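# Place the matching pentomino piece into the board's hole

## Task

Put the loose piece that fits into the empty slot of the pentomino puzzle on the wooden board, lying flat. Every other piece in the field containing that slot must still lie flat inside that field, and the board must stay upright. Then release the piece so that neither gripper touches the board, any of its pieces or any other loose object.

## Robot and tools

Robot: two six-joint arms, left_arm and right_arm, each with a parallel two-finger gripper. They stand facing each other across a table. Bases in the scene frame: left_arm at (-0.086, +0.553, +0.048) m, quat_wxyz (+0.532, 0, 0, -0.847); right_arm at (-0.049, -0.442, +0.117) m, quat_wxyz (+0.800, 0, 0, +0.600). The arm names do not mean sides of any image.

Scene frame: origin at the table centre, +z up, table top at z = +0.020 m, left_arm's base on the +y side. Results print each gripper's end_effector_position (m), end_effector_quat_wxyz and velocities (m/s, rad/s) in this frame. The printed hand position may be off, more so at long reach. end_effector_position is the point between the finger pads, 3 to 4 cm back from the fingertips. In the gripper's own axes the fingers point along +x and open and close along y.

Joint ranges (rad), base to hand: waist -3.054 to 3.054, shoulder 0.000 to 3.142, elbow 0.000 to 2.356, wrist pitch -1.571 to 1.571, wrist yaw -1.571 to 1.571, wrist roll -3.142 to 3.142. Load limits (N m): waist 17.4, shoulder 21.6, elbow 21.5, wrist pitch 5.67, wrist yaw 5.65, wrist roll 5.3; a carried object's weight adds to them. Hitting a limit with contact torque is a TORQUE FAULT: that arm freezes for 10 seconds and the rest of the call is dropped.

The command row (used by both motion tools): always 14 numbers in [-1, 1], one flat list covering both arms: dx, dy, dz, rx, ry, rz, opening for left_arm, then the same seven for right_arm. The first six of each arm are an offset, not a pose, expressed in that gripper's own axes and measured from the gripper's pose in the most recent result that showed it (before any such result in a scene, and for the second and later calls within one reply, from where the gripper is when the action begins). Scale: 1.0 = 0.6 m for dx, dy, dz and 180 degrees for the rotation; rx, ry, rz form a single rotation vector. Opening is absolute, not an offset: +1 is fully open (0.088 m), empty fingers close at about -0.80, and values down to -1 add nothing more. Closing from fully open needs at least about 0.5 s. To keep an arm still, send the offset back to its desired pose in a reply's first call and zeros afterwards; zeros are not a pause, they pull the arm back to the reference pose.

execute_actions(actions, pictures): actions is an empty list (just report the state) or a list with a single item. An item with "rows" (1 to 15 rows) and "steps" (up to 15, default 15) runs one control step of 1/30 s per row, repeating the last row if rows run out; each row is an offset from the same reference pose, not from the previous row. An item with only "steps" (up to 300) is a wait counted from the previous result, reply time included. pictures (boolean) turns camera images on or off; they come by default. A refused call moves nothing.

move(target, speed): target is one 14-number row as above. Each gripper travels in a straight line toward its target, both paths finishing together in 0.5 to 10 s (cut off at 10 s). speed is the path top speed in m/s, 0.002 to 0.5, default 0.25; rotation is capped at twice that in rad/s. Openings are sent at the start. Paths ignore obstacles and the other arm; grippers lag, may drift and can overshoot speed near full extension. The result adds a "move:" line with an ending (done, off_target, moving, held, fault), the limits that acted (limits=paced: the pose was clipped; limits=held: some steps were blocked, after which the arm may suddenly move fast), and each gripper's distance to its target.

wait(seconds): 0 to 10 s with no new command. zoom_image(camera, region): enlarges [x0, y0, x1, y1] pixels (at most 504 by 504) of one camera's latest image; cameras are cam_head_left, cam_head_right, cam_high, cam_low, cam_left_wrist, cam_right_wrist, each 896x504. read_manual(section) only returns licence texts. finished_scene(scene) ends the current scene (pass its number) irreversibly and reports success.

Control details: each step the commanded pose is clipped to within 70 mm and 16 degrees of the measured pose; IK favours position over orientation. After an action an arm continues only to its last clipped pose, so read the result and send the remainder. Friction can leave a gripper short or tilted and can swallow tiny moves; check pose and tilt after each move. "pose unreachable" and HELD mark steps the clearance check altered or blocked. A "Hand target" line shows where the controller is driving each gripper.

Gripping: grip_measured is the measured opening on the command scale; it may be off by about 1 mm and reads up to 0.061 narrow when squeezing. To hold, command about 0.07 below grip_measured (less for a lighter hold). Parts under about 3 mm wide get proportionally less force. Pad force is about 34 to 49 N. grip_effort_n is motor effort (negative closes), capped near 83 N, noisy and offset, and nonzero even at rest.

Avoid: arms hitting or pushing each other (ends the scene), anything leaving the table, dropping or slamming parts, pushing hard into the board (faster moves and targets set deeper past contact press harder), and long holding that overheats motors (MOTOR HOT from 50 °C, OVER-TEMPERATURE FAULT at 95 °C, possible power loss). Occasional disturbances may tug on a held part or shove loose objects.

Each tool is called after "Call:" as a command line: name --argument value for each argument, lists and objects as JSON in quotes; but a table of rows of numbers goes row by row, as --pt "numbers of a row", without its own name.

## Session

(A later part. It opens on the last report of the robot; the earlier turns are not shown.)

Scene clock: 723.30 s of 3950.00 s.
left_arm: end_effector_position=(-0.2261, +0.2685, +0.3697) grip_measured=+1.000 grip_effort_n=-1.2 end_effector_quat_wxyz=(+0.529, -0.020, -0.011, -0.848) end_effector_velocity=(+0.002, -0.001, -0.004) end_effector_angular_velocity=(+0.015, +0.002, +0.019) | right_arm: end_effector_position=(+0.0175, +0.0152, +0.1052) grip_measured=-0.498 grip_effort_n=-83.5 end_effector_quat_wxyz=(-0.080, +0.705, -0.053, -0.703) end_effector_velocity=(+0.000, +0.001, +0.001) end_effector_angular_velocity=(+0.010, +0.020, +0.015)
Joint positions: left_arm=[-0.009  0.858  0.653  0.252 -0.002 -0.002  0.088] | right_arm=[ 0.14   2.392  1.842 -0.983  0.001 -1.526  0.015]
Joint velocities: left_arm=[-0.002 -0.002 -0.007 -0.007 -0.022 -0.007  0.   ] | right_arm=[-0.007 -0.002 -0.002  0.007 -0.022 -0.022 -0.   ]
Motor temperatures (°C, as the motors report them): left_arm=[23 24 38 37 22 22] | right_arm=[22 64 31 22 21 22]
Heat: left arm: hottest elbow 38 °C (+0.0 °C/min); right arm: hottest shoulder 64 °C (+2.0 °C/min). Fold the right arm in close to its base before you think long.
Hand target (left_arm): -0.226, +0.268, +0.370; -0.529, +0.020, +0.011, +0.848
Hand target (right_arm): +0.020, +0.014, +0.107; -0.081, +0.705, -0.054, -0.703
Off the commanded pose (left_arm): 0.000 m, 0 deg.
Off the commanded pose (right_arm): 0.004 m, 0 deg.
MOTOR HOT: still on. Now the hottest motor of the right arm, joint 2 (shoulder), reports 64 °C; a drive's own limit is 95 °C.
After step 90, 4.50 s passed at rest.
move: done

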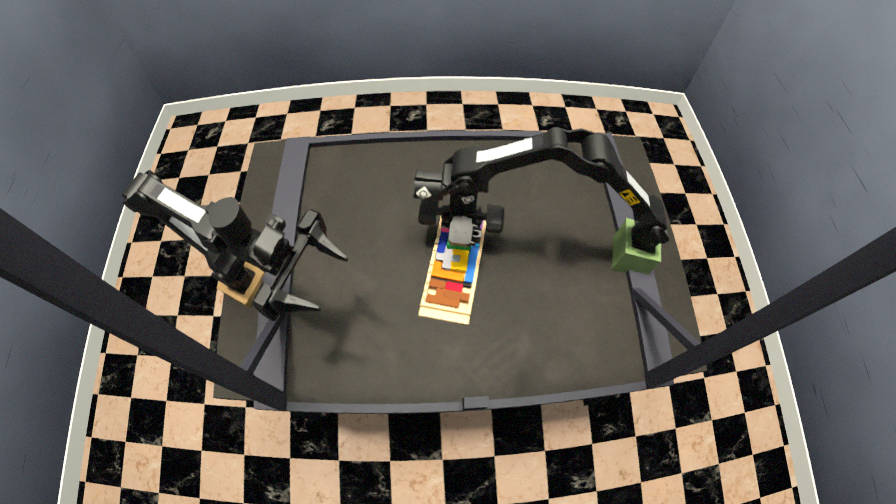

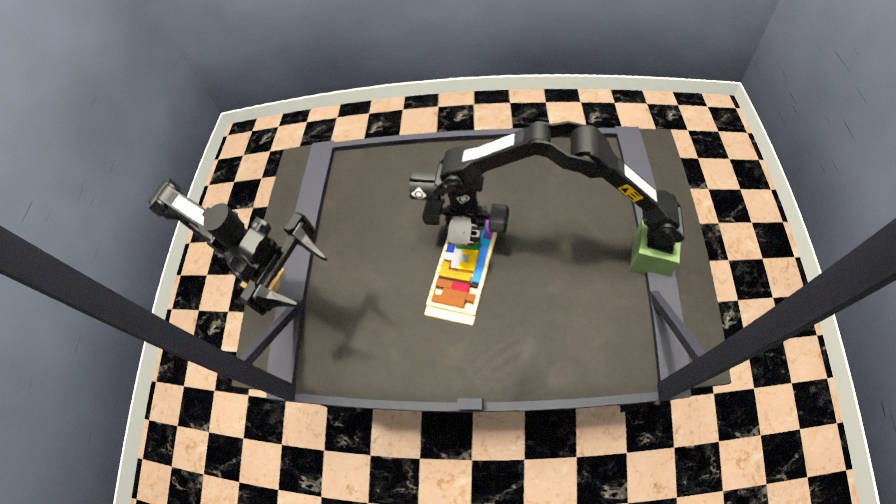

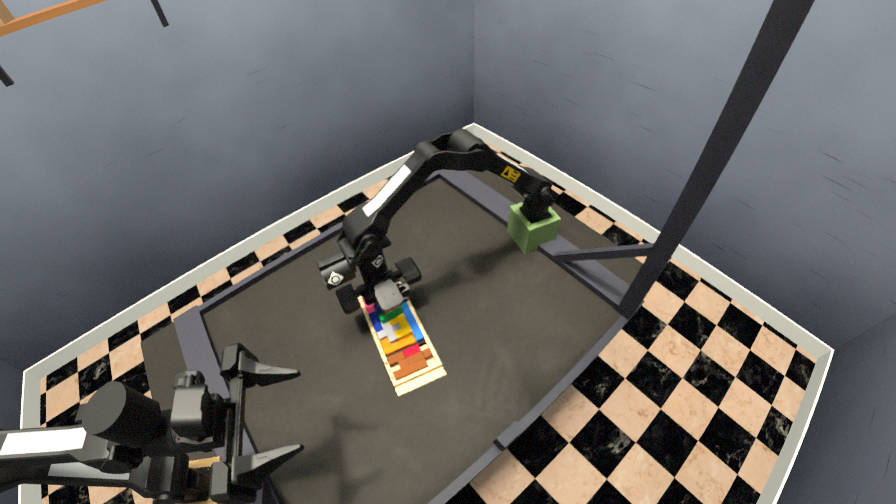

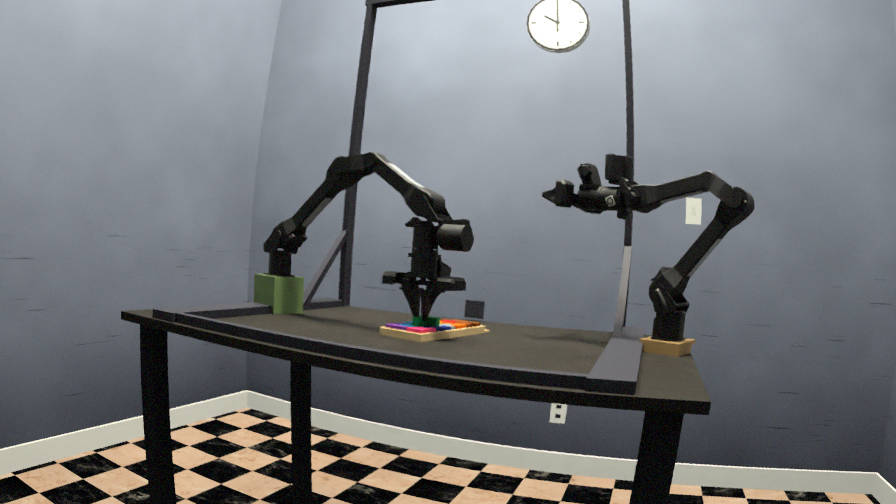

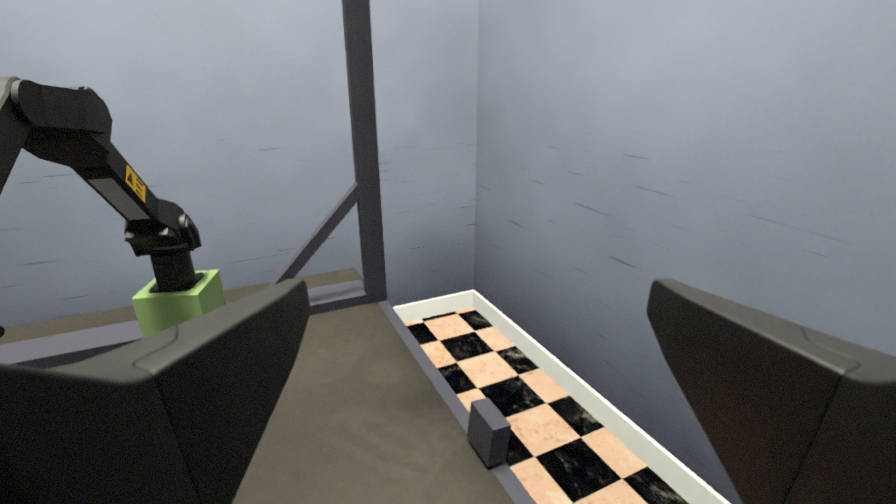

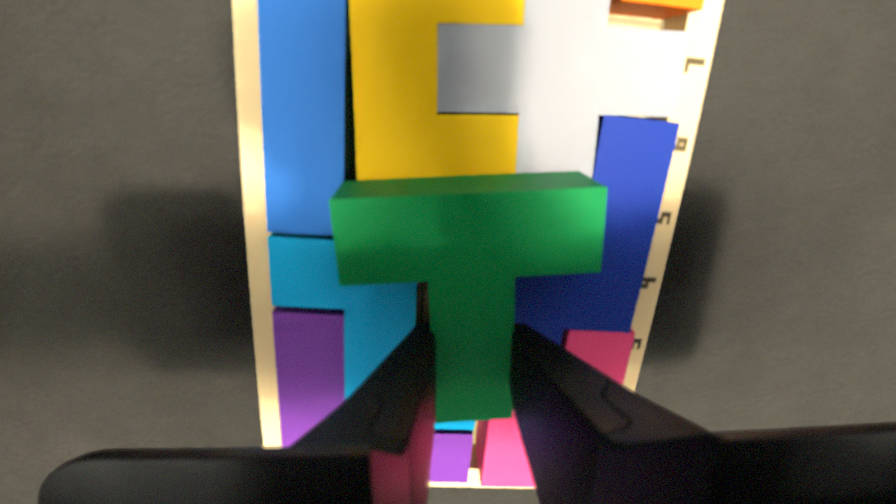

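Moved ~2 mm. Another similar step.

Call:
move --target '[0,0,0,0,0,0,1,-0.003,0.002,-0.011,0,0,0,-0.6]' --speed 0.03

Scene clock: 730.60 s of 3950.00 s.
left_arm: end_effector_position=(-0.2261, +0.2685, +0.3697) grip_measured=+1.000 grip_effort_n=-0.7 end_effector_quat_wxyz=(+0.529, -0.020, -0.011, -0.848) end_effector_velocity=(+0.002, -0.001, -0.004) end_effector_angular_velocity=(+0.014, +0.001, +0.009) | right_arm: end_effector_position=(+0.0212, +0.0147, +0.1052) grip_measured=-0.498 grip_effort_n=-83.5 end_effector_quat_wxyz=(-0.079, +0.705, -0.052, -0.703) end_effector_velocity=(-0.000, -0.002, +0.000) end_effector_angular_velocity=(-0.006, +0.008, +0.020)
Joint positions: left_arm=[-0.009  0.858  0.653  0.252 -0.002 -0.002  0.088] | right_arm=[ 0.132  2.392  1.842 -0.983  0.001 -1.537  0.015]
Joint velocities: left_arm=[ 0.002 -0.002 -0.007 -0.007 -0.007 -0.007  0.   ] | right_arm=[-0.002 -0.002 -0.002 -0.007 -0.007 -0.022 -0.   ]
Motor temperatures (°C, as the motors report them): left_arm=[23 24 38 37 22 22] | right_arm=[22 64 31 22 21 22]
Heat: left arm: hottest elbow 38 °C (+0.0 °C/min); right arm: hottest shoulder 64 °C (+3.0 °C/min). Fold the right arm in close to its base before you think long.
Hand target (left_arm): -0.226, +0.268, +0.370; -0.529, +0.020, +0.011, +0.848
Hand target (right_arm): +0.024, +0.013, +0.107; -0.080, +0.705, -0.053, -0.703
Off the commanded pose (left_arm): 0.000 m, 0 deg.
Off the commanded pose (right_arm): 0.004 m, 0 deg.
MOTOR HOT: still on. Now the hottest motor of the right arm, joint 2 (shoulder), reports 64 °C; a drive's own limit is 95 °C.
After step 90, 3.53 s passed at rest.
move: done

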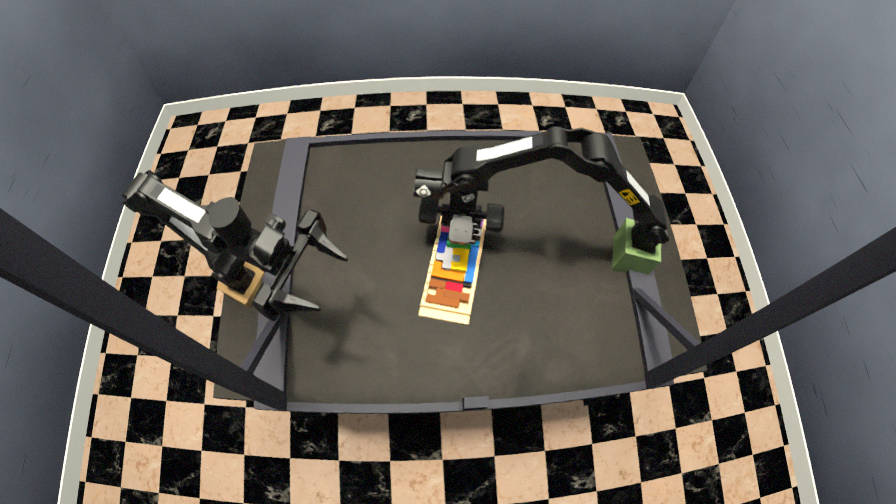

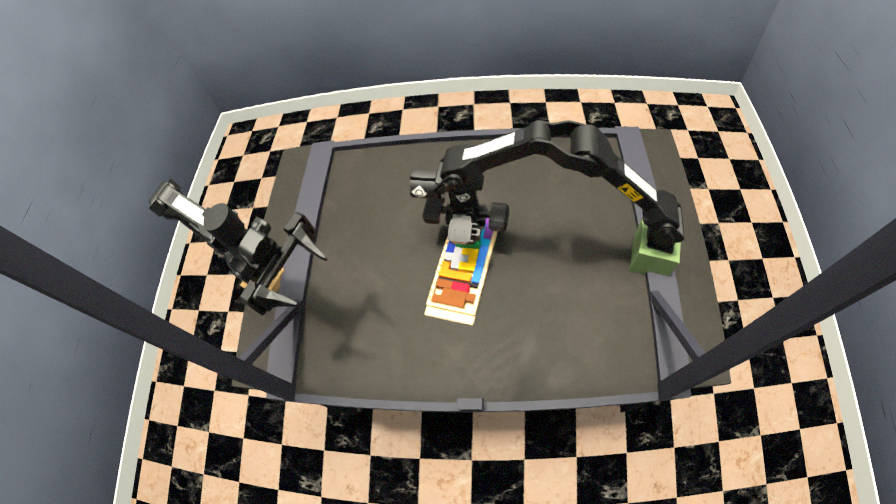

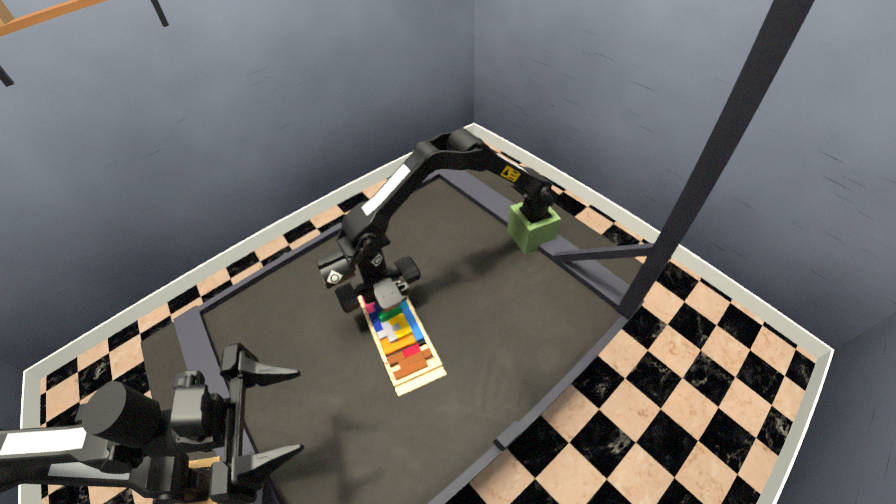

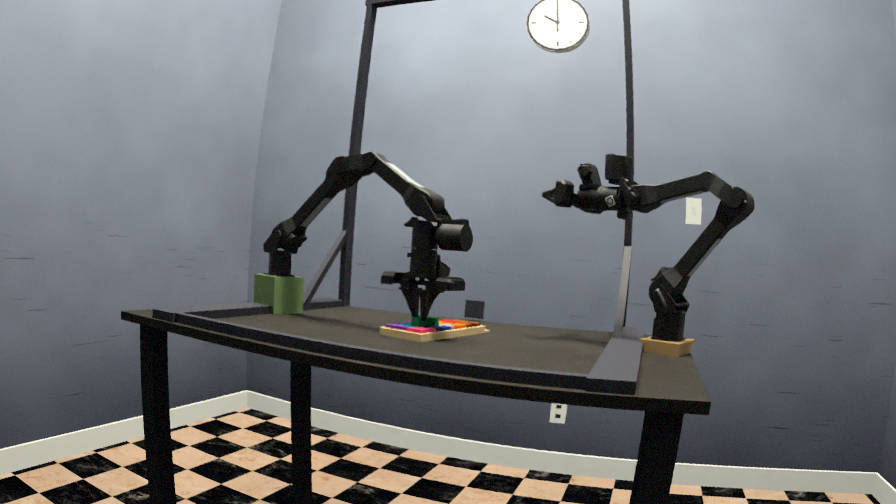

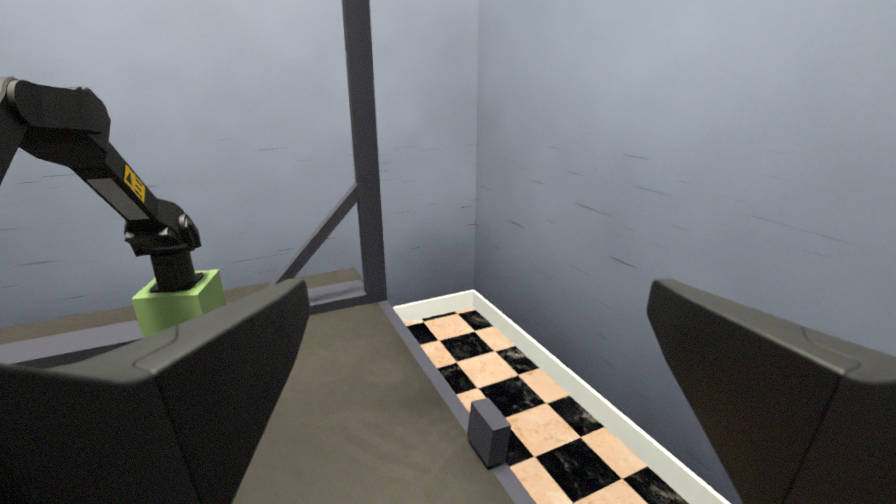

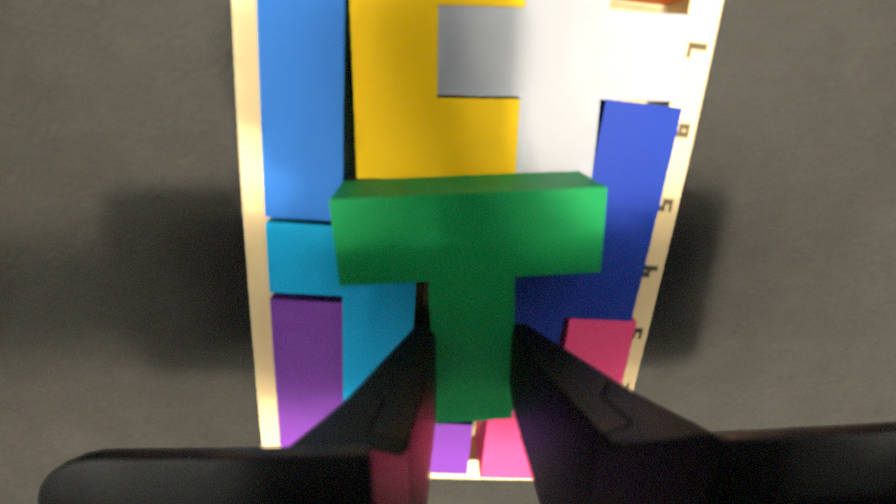

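Rows now put the hole's bar edge at ~y 182, matching. Press down while holding.

Call:
move --target '[0,0,0,0,0,0,1,0.02,0,0,0,0,0,-0.6]' --speed 0.03

Scene clock: 736.63 s of 3950.00 s.
left_arm: end_effector_position=(-0.2261, +0.2685, +0.3697) grip_measured=+1.000 grip_effort_n=-1.2 end_effector_quat_wxyz=(+0.529, -0.020, -0.011, -0.848) end_effector_velocity=(+0.001, -0.000, -0.007) end_effector_angular_velocity=(+0.013, -0.013, +0.015) | right_arm: end_effector_position=(+0.0219, +0.0195, +0.1047) grip_measured=-0.498 grip_effort_n=-83.5 end_effector_quat_wxyz=(-0.087, +0.705, -0.044, -0.702) end_effector_velocity=(-0.003, -0.005, +0.000) end_effector_angular_velocity=(-0.018, +0.025, +0.006)
Joint positions: left_arm=[-0.009  0.858  0.653  0.252 -0.002 -0.002  0.088] | right_arm=[ 0.132  2.392  1.839 -0.956  0.001 -1.537  0.015]
Joint velocities: left_arm=[-0.007 -0.002 -0.012 -0.007 -0.022  0.007  0.   ] | right_arm=[-0.002 -0.002 -0.002 -0.022 -0.022 -0.007 -0.   ]
Motor temperatures (°C, as the motors report them): left_arm=[23 24 38 37 22 22] | right_arm=[22 64 31 22 21 22]
Heat: left arm: hottest elbow 38 °C (+0.0 °C/min); right arm: hottest shoulder 64 °C (+4.0 °C/min). Fold the right arm in close to its base before you think long.
Hand target (left_arm): -0.226, +0.268, +0.370; -0.529, +0.020, +0.011, +0.848
Hand target (right_arm): +0.021, +0.015, +0.093; -0.078, +0.705, -0.052, -0.703
Off the commanded pose (left_arm): 0.000 m, 0 deg.
Off the commanded pose (right_arm): 0.012 m, 1 deg.
MOTOR HOT: still on. Now the hottest motor of the right arm, joint 2 (shoulder), reports 64 °C; a drive's own limit is 95 °C.
After step 90, 2.33 s passed at rest.
move: off_target (right_arm)

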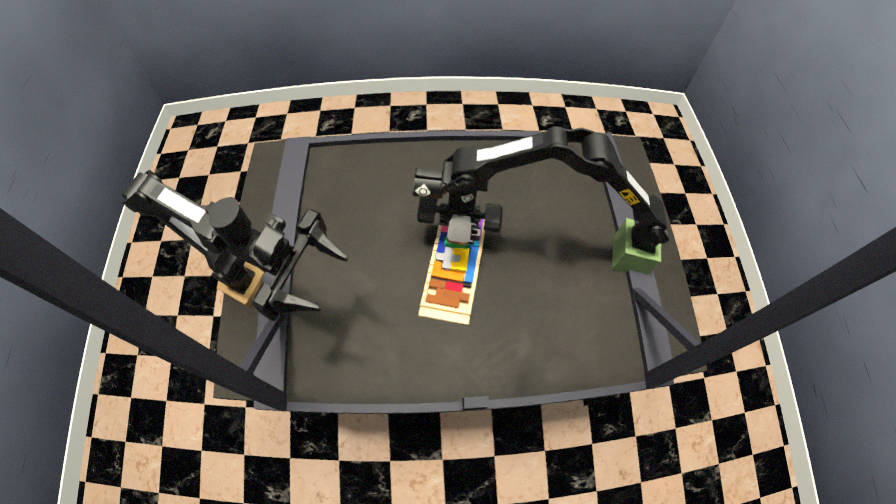

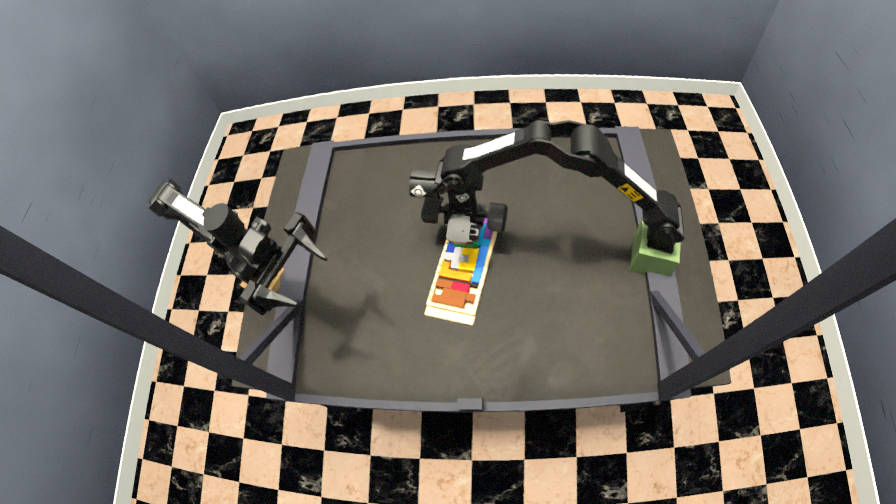

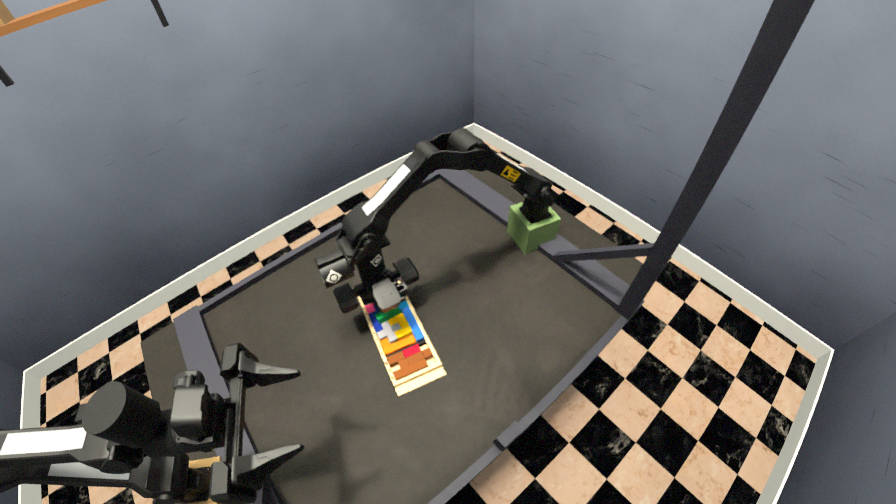

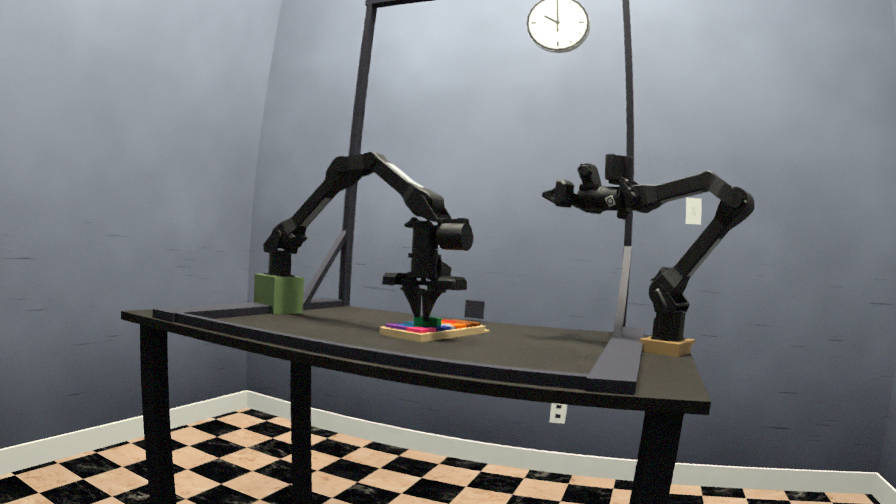

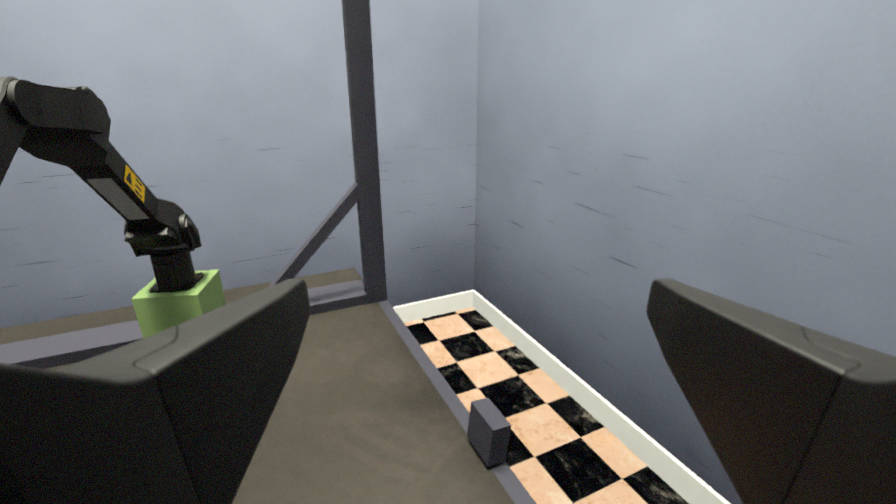

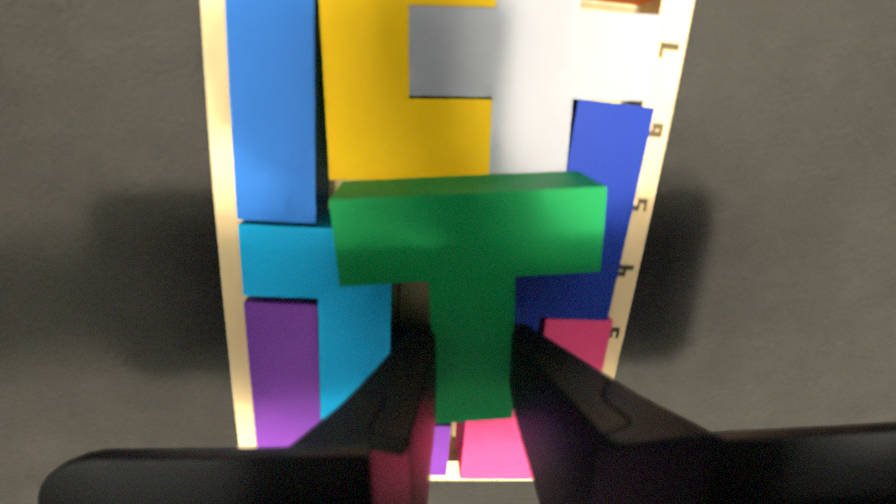

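Call:
move --target '[0,0,0,0,0,0,1,0.008,0.014,0,0,0,0,-0.6]' --speed 0.02

Scene clock: 754.17 s of 3950.00 s.
left_arm: end_effector_position=(-0.2261, +0.2685, +0.3697) grip_measured=+1.000 grip_effort_n=-1.2 end_effector_quat_wxyz=(+0.529, -0.020, -0.011, -0.848) end_effector_velocity=(+0.004, -0.002, -0.005) end_effector_angular_velocity=(+0.023, -0.002, +0.024) | right_arm: end_effector_position=(+0.0219, +0.0181, +0.1040) grip_measured=-0.498 grip_effort_n=-83.5 end_effector_quat_wxyz=(-0.094, +0.706, -0.037, -0.701) end_effector_velocity=(+0.002, -0.001, +0.000) end_effector_angular_velocity=(+0.013, +0.004, +0.015)
Joint positions: left_arm=[-0.009  0.858  0.653  0.252 -0.002 -0.002  0.088] | right_arm=[ 0.132  2.371  1.796 -0.916  0.001 -1.537  0.015]
Joint velocities: left_arm=[ 0.002 -0.002 -0.002 -0.022 -0.022 -0.007  0.   ] | right_arm=[-0.007 -0.012 -0.022  0.022 -0.007 -0.022 -0.   ]
Motor temperatures (°C, as the motors report them): left_arm=[23 24 38 37 22 22] | right_arm=[22 60 31 23 21 22]
Heat: left arm: hottest elbow 38 °C (+0.0 °C/min); right arm: hottest shoulder 60 °C (-1.0 °C/min). Fold the right arm in close to its base before you think long.
Hand target (left_arm): -0.226, +0.268, +0.370; -0.529, +0.020, +0.011, +0.848
Hand target (right_arm): +0.021, +0.012, +0.099; -0.087, +0.705, -0.044, -0.702
Off the commanded pose (left_arm): 0.000 m, 0 deg.
Off the commanded pose (right_arm): 0.008 m, 1 deg.
MOTOR HOT: still on. Now the hottest motor of the right arm, joint 2 (shoulder), reports 60 °C; a drive's own limit is 95 °C.
After step 90, 13.83 s passed at rest.
move: done

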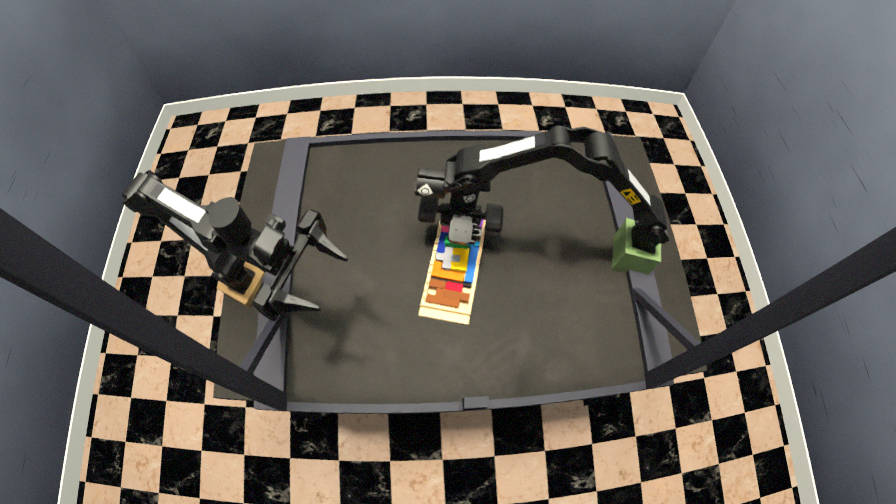

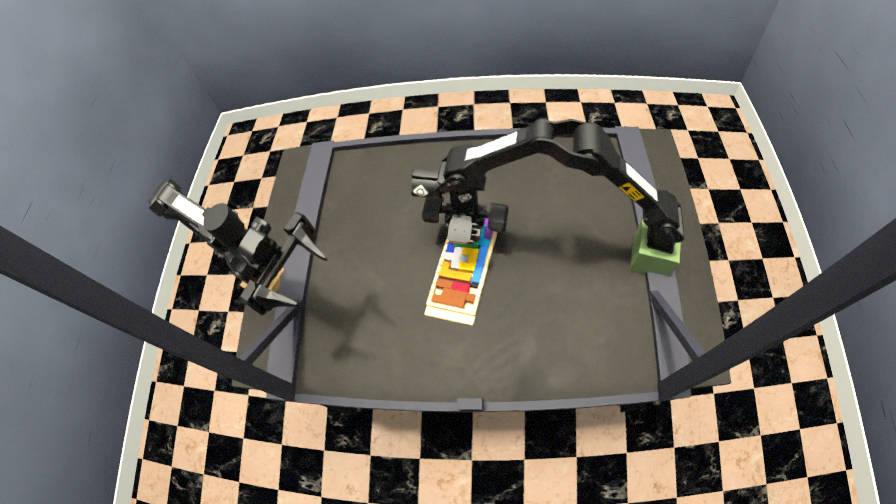

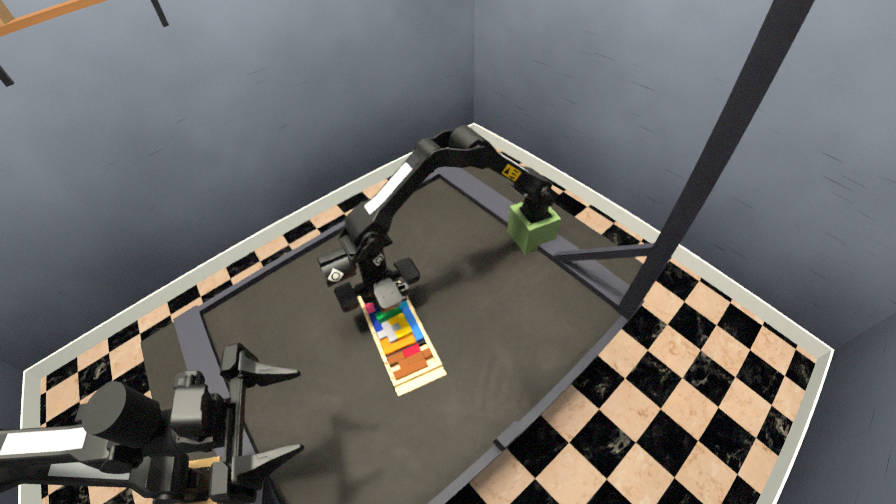

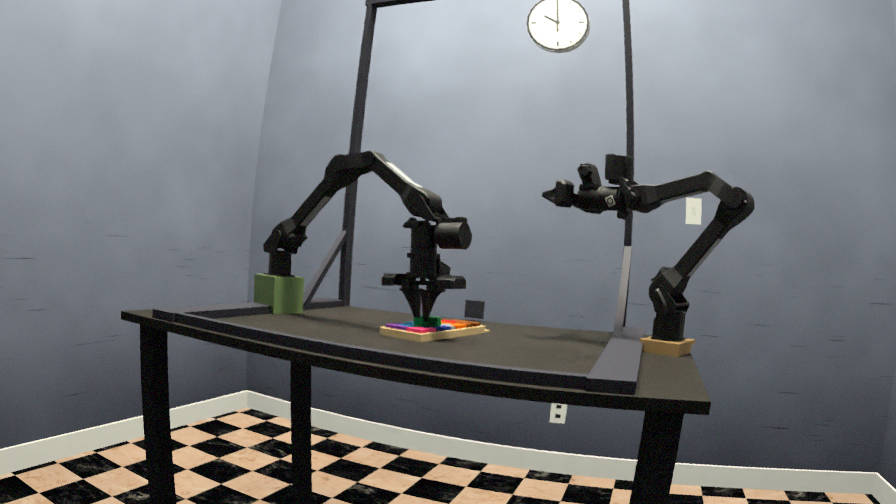

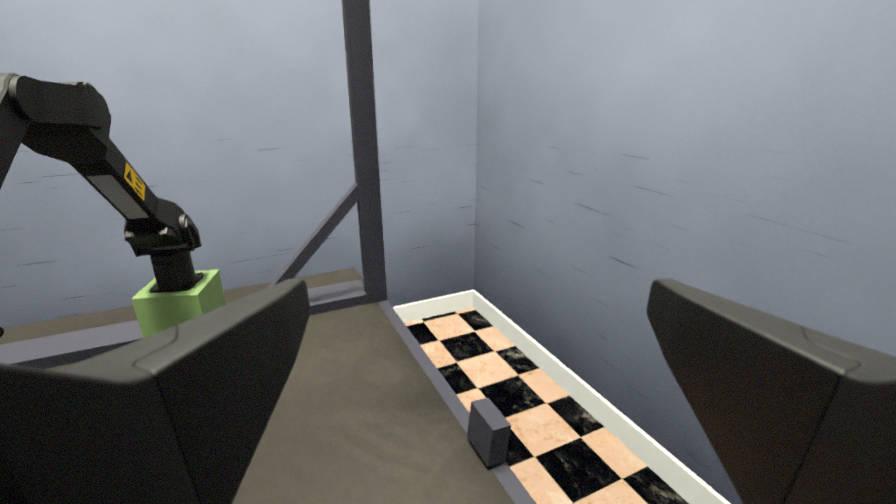

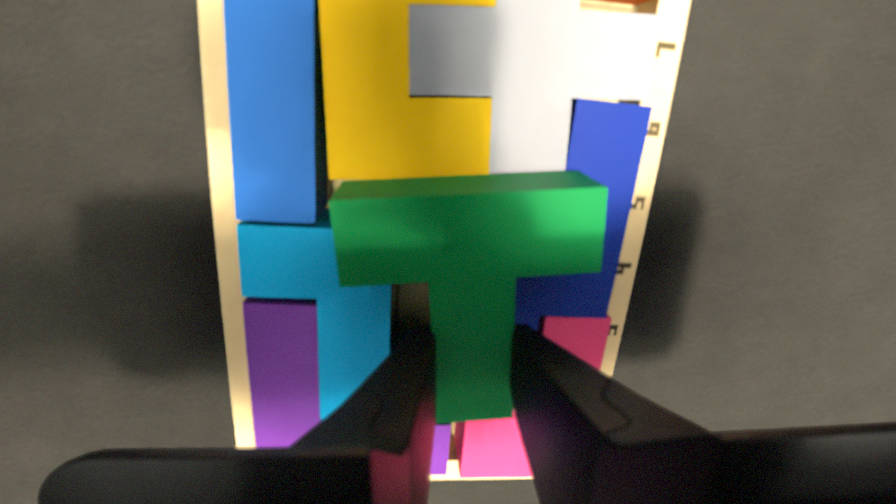

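Friction with pressure. Lift slightly and shift more firmly.

Call:
move --target '[0,0,0,0,0,0,1,-0.006,0.018,0,0,0,0,-0.6]' --speed 0.03

Scene clock: 767.60 s of 3950.00 s.
left_arm: end_effector_position=(-0.2261, +0.2685, +0.3697) grip_measured=+1.000 grip_effort_n=-1.2 end_effector_quat_wxyz=(+0.529, -0.020, -0.011, -0.848) end_effector_velocity=(-0.002, +0.001, -0.002) end_effector_angular_velocity=(+0.010, +0.003, -0.010) | right_arm: end_effector_position=(+0.0208, +0.0105, +0.1051) grip_measured=-0.498 grip_effort_n=-83.5 end_effector_quat_wxyz=(-0.094, +0.706, -0.036, -0.701) end_effector_velocity=(+0.001, -0.007, -0.000) end_effector_angular_velocity=(-0.016, +0.007, +0.030)
Joint positions: left_arm=[-0.009  0.858  0.653  0.252 -0.002 -0.002  0.088] | right_arm=[ 0.132  2.338  1.741 -0.892  0.001 -1.537  0.015]
Joint velocities: left_arm=[-0.002 -0.002 -0.002 -0.007  0.007 -0.007  0.   ] | right_arm=[-0.007 -0.012 -0.022 -0.007 -0.007 -0.037 -0.   ]
Motor temperatures (°C, as the motors report them): left_arm=[23 24 38 37 22 22] | right_arm=[22 61 30 22 21 22]
Heat: left arm: hottest elbow 38 °C (+0.0 °C/min); right arm: hottest shoulder 61 °C (-1.0 °C/min). Fold the right arm in close to its base before you think long.
Hand target (left_arm): -0.226, +0.268, +0.370; -0.529, +0.020, +0.011, +0.848
Hand target (right_arm): +0.020, +0.007, +0.107; -0.094, +0.706, -0.037, -0.701
Off the commanded pose (left_arm): 0.000 m, 0 deg.
Off the commanded pose (right_arm): 0.004 m, 0 deg.
MOTOR HOT: still on. Now the hottest motor of the right arm, joint 2 (shoulder), reports 61 °C; a drive's own limit is 95 °C.
After step 90, 9.67 s passed at rest.
move: done

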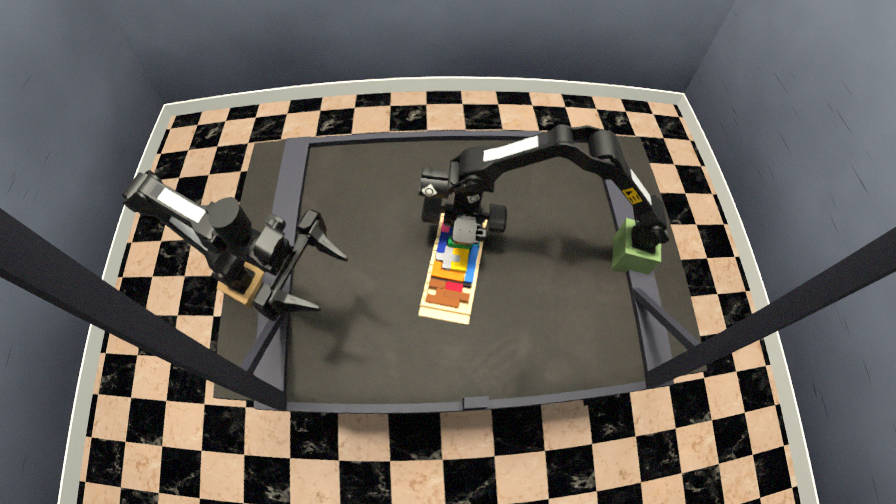

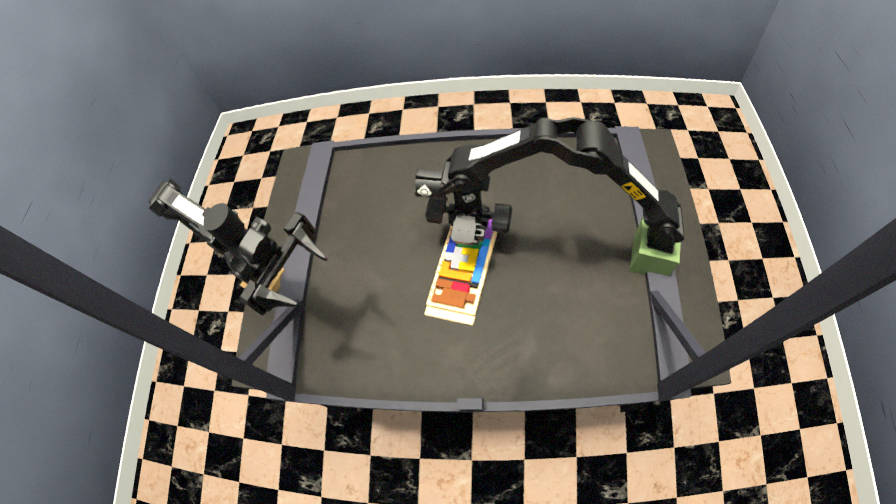

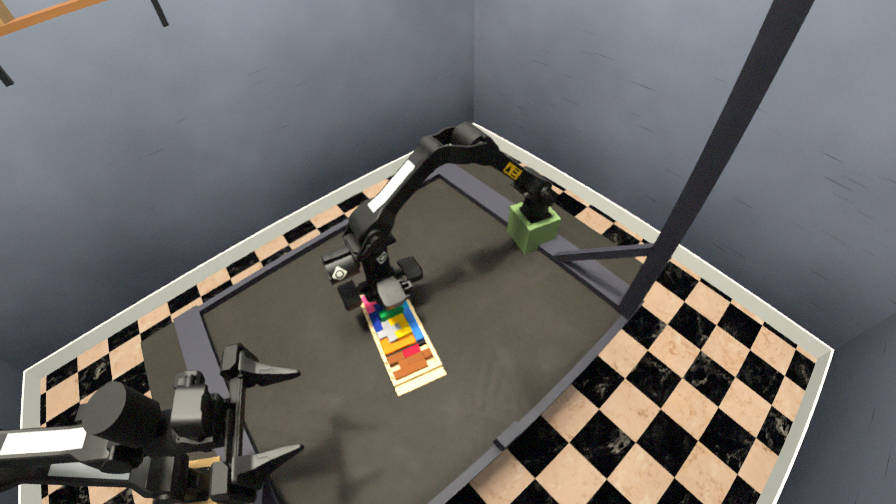

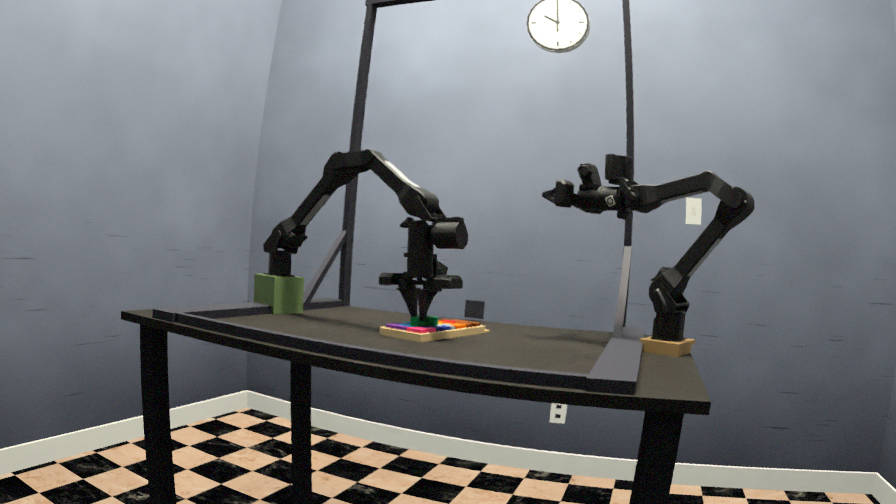

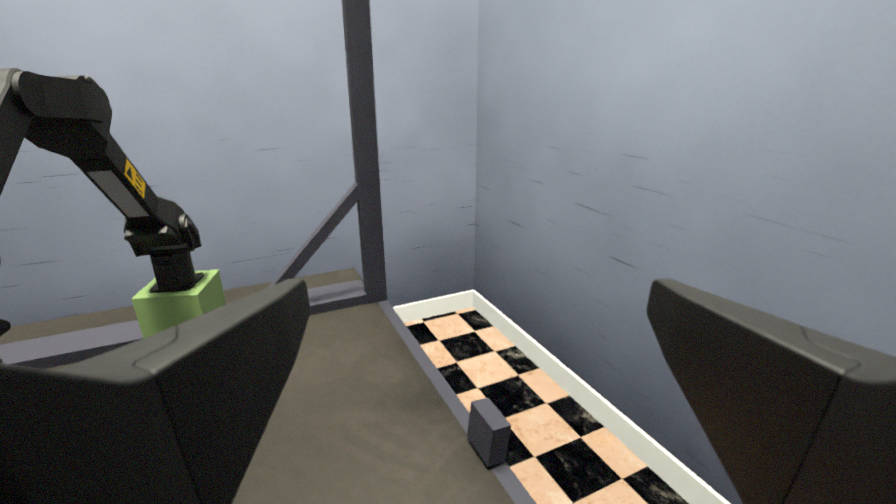

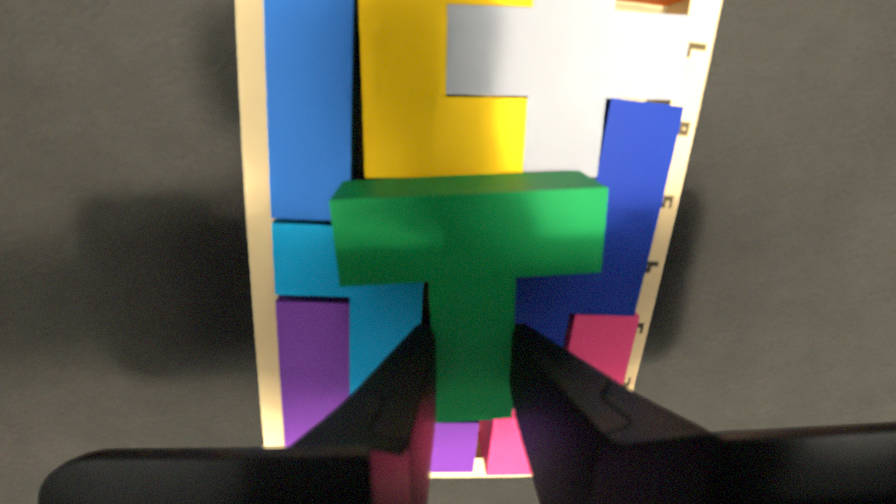

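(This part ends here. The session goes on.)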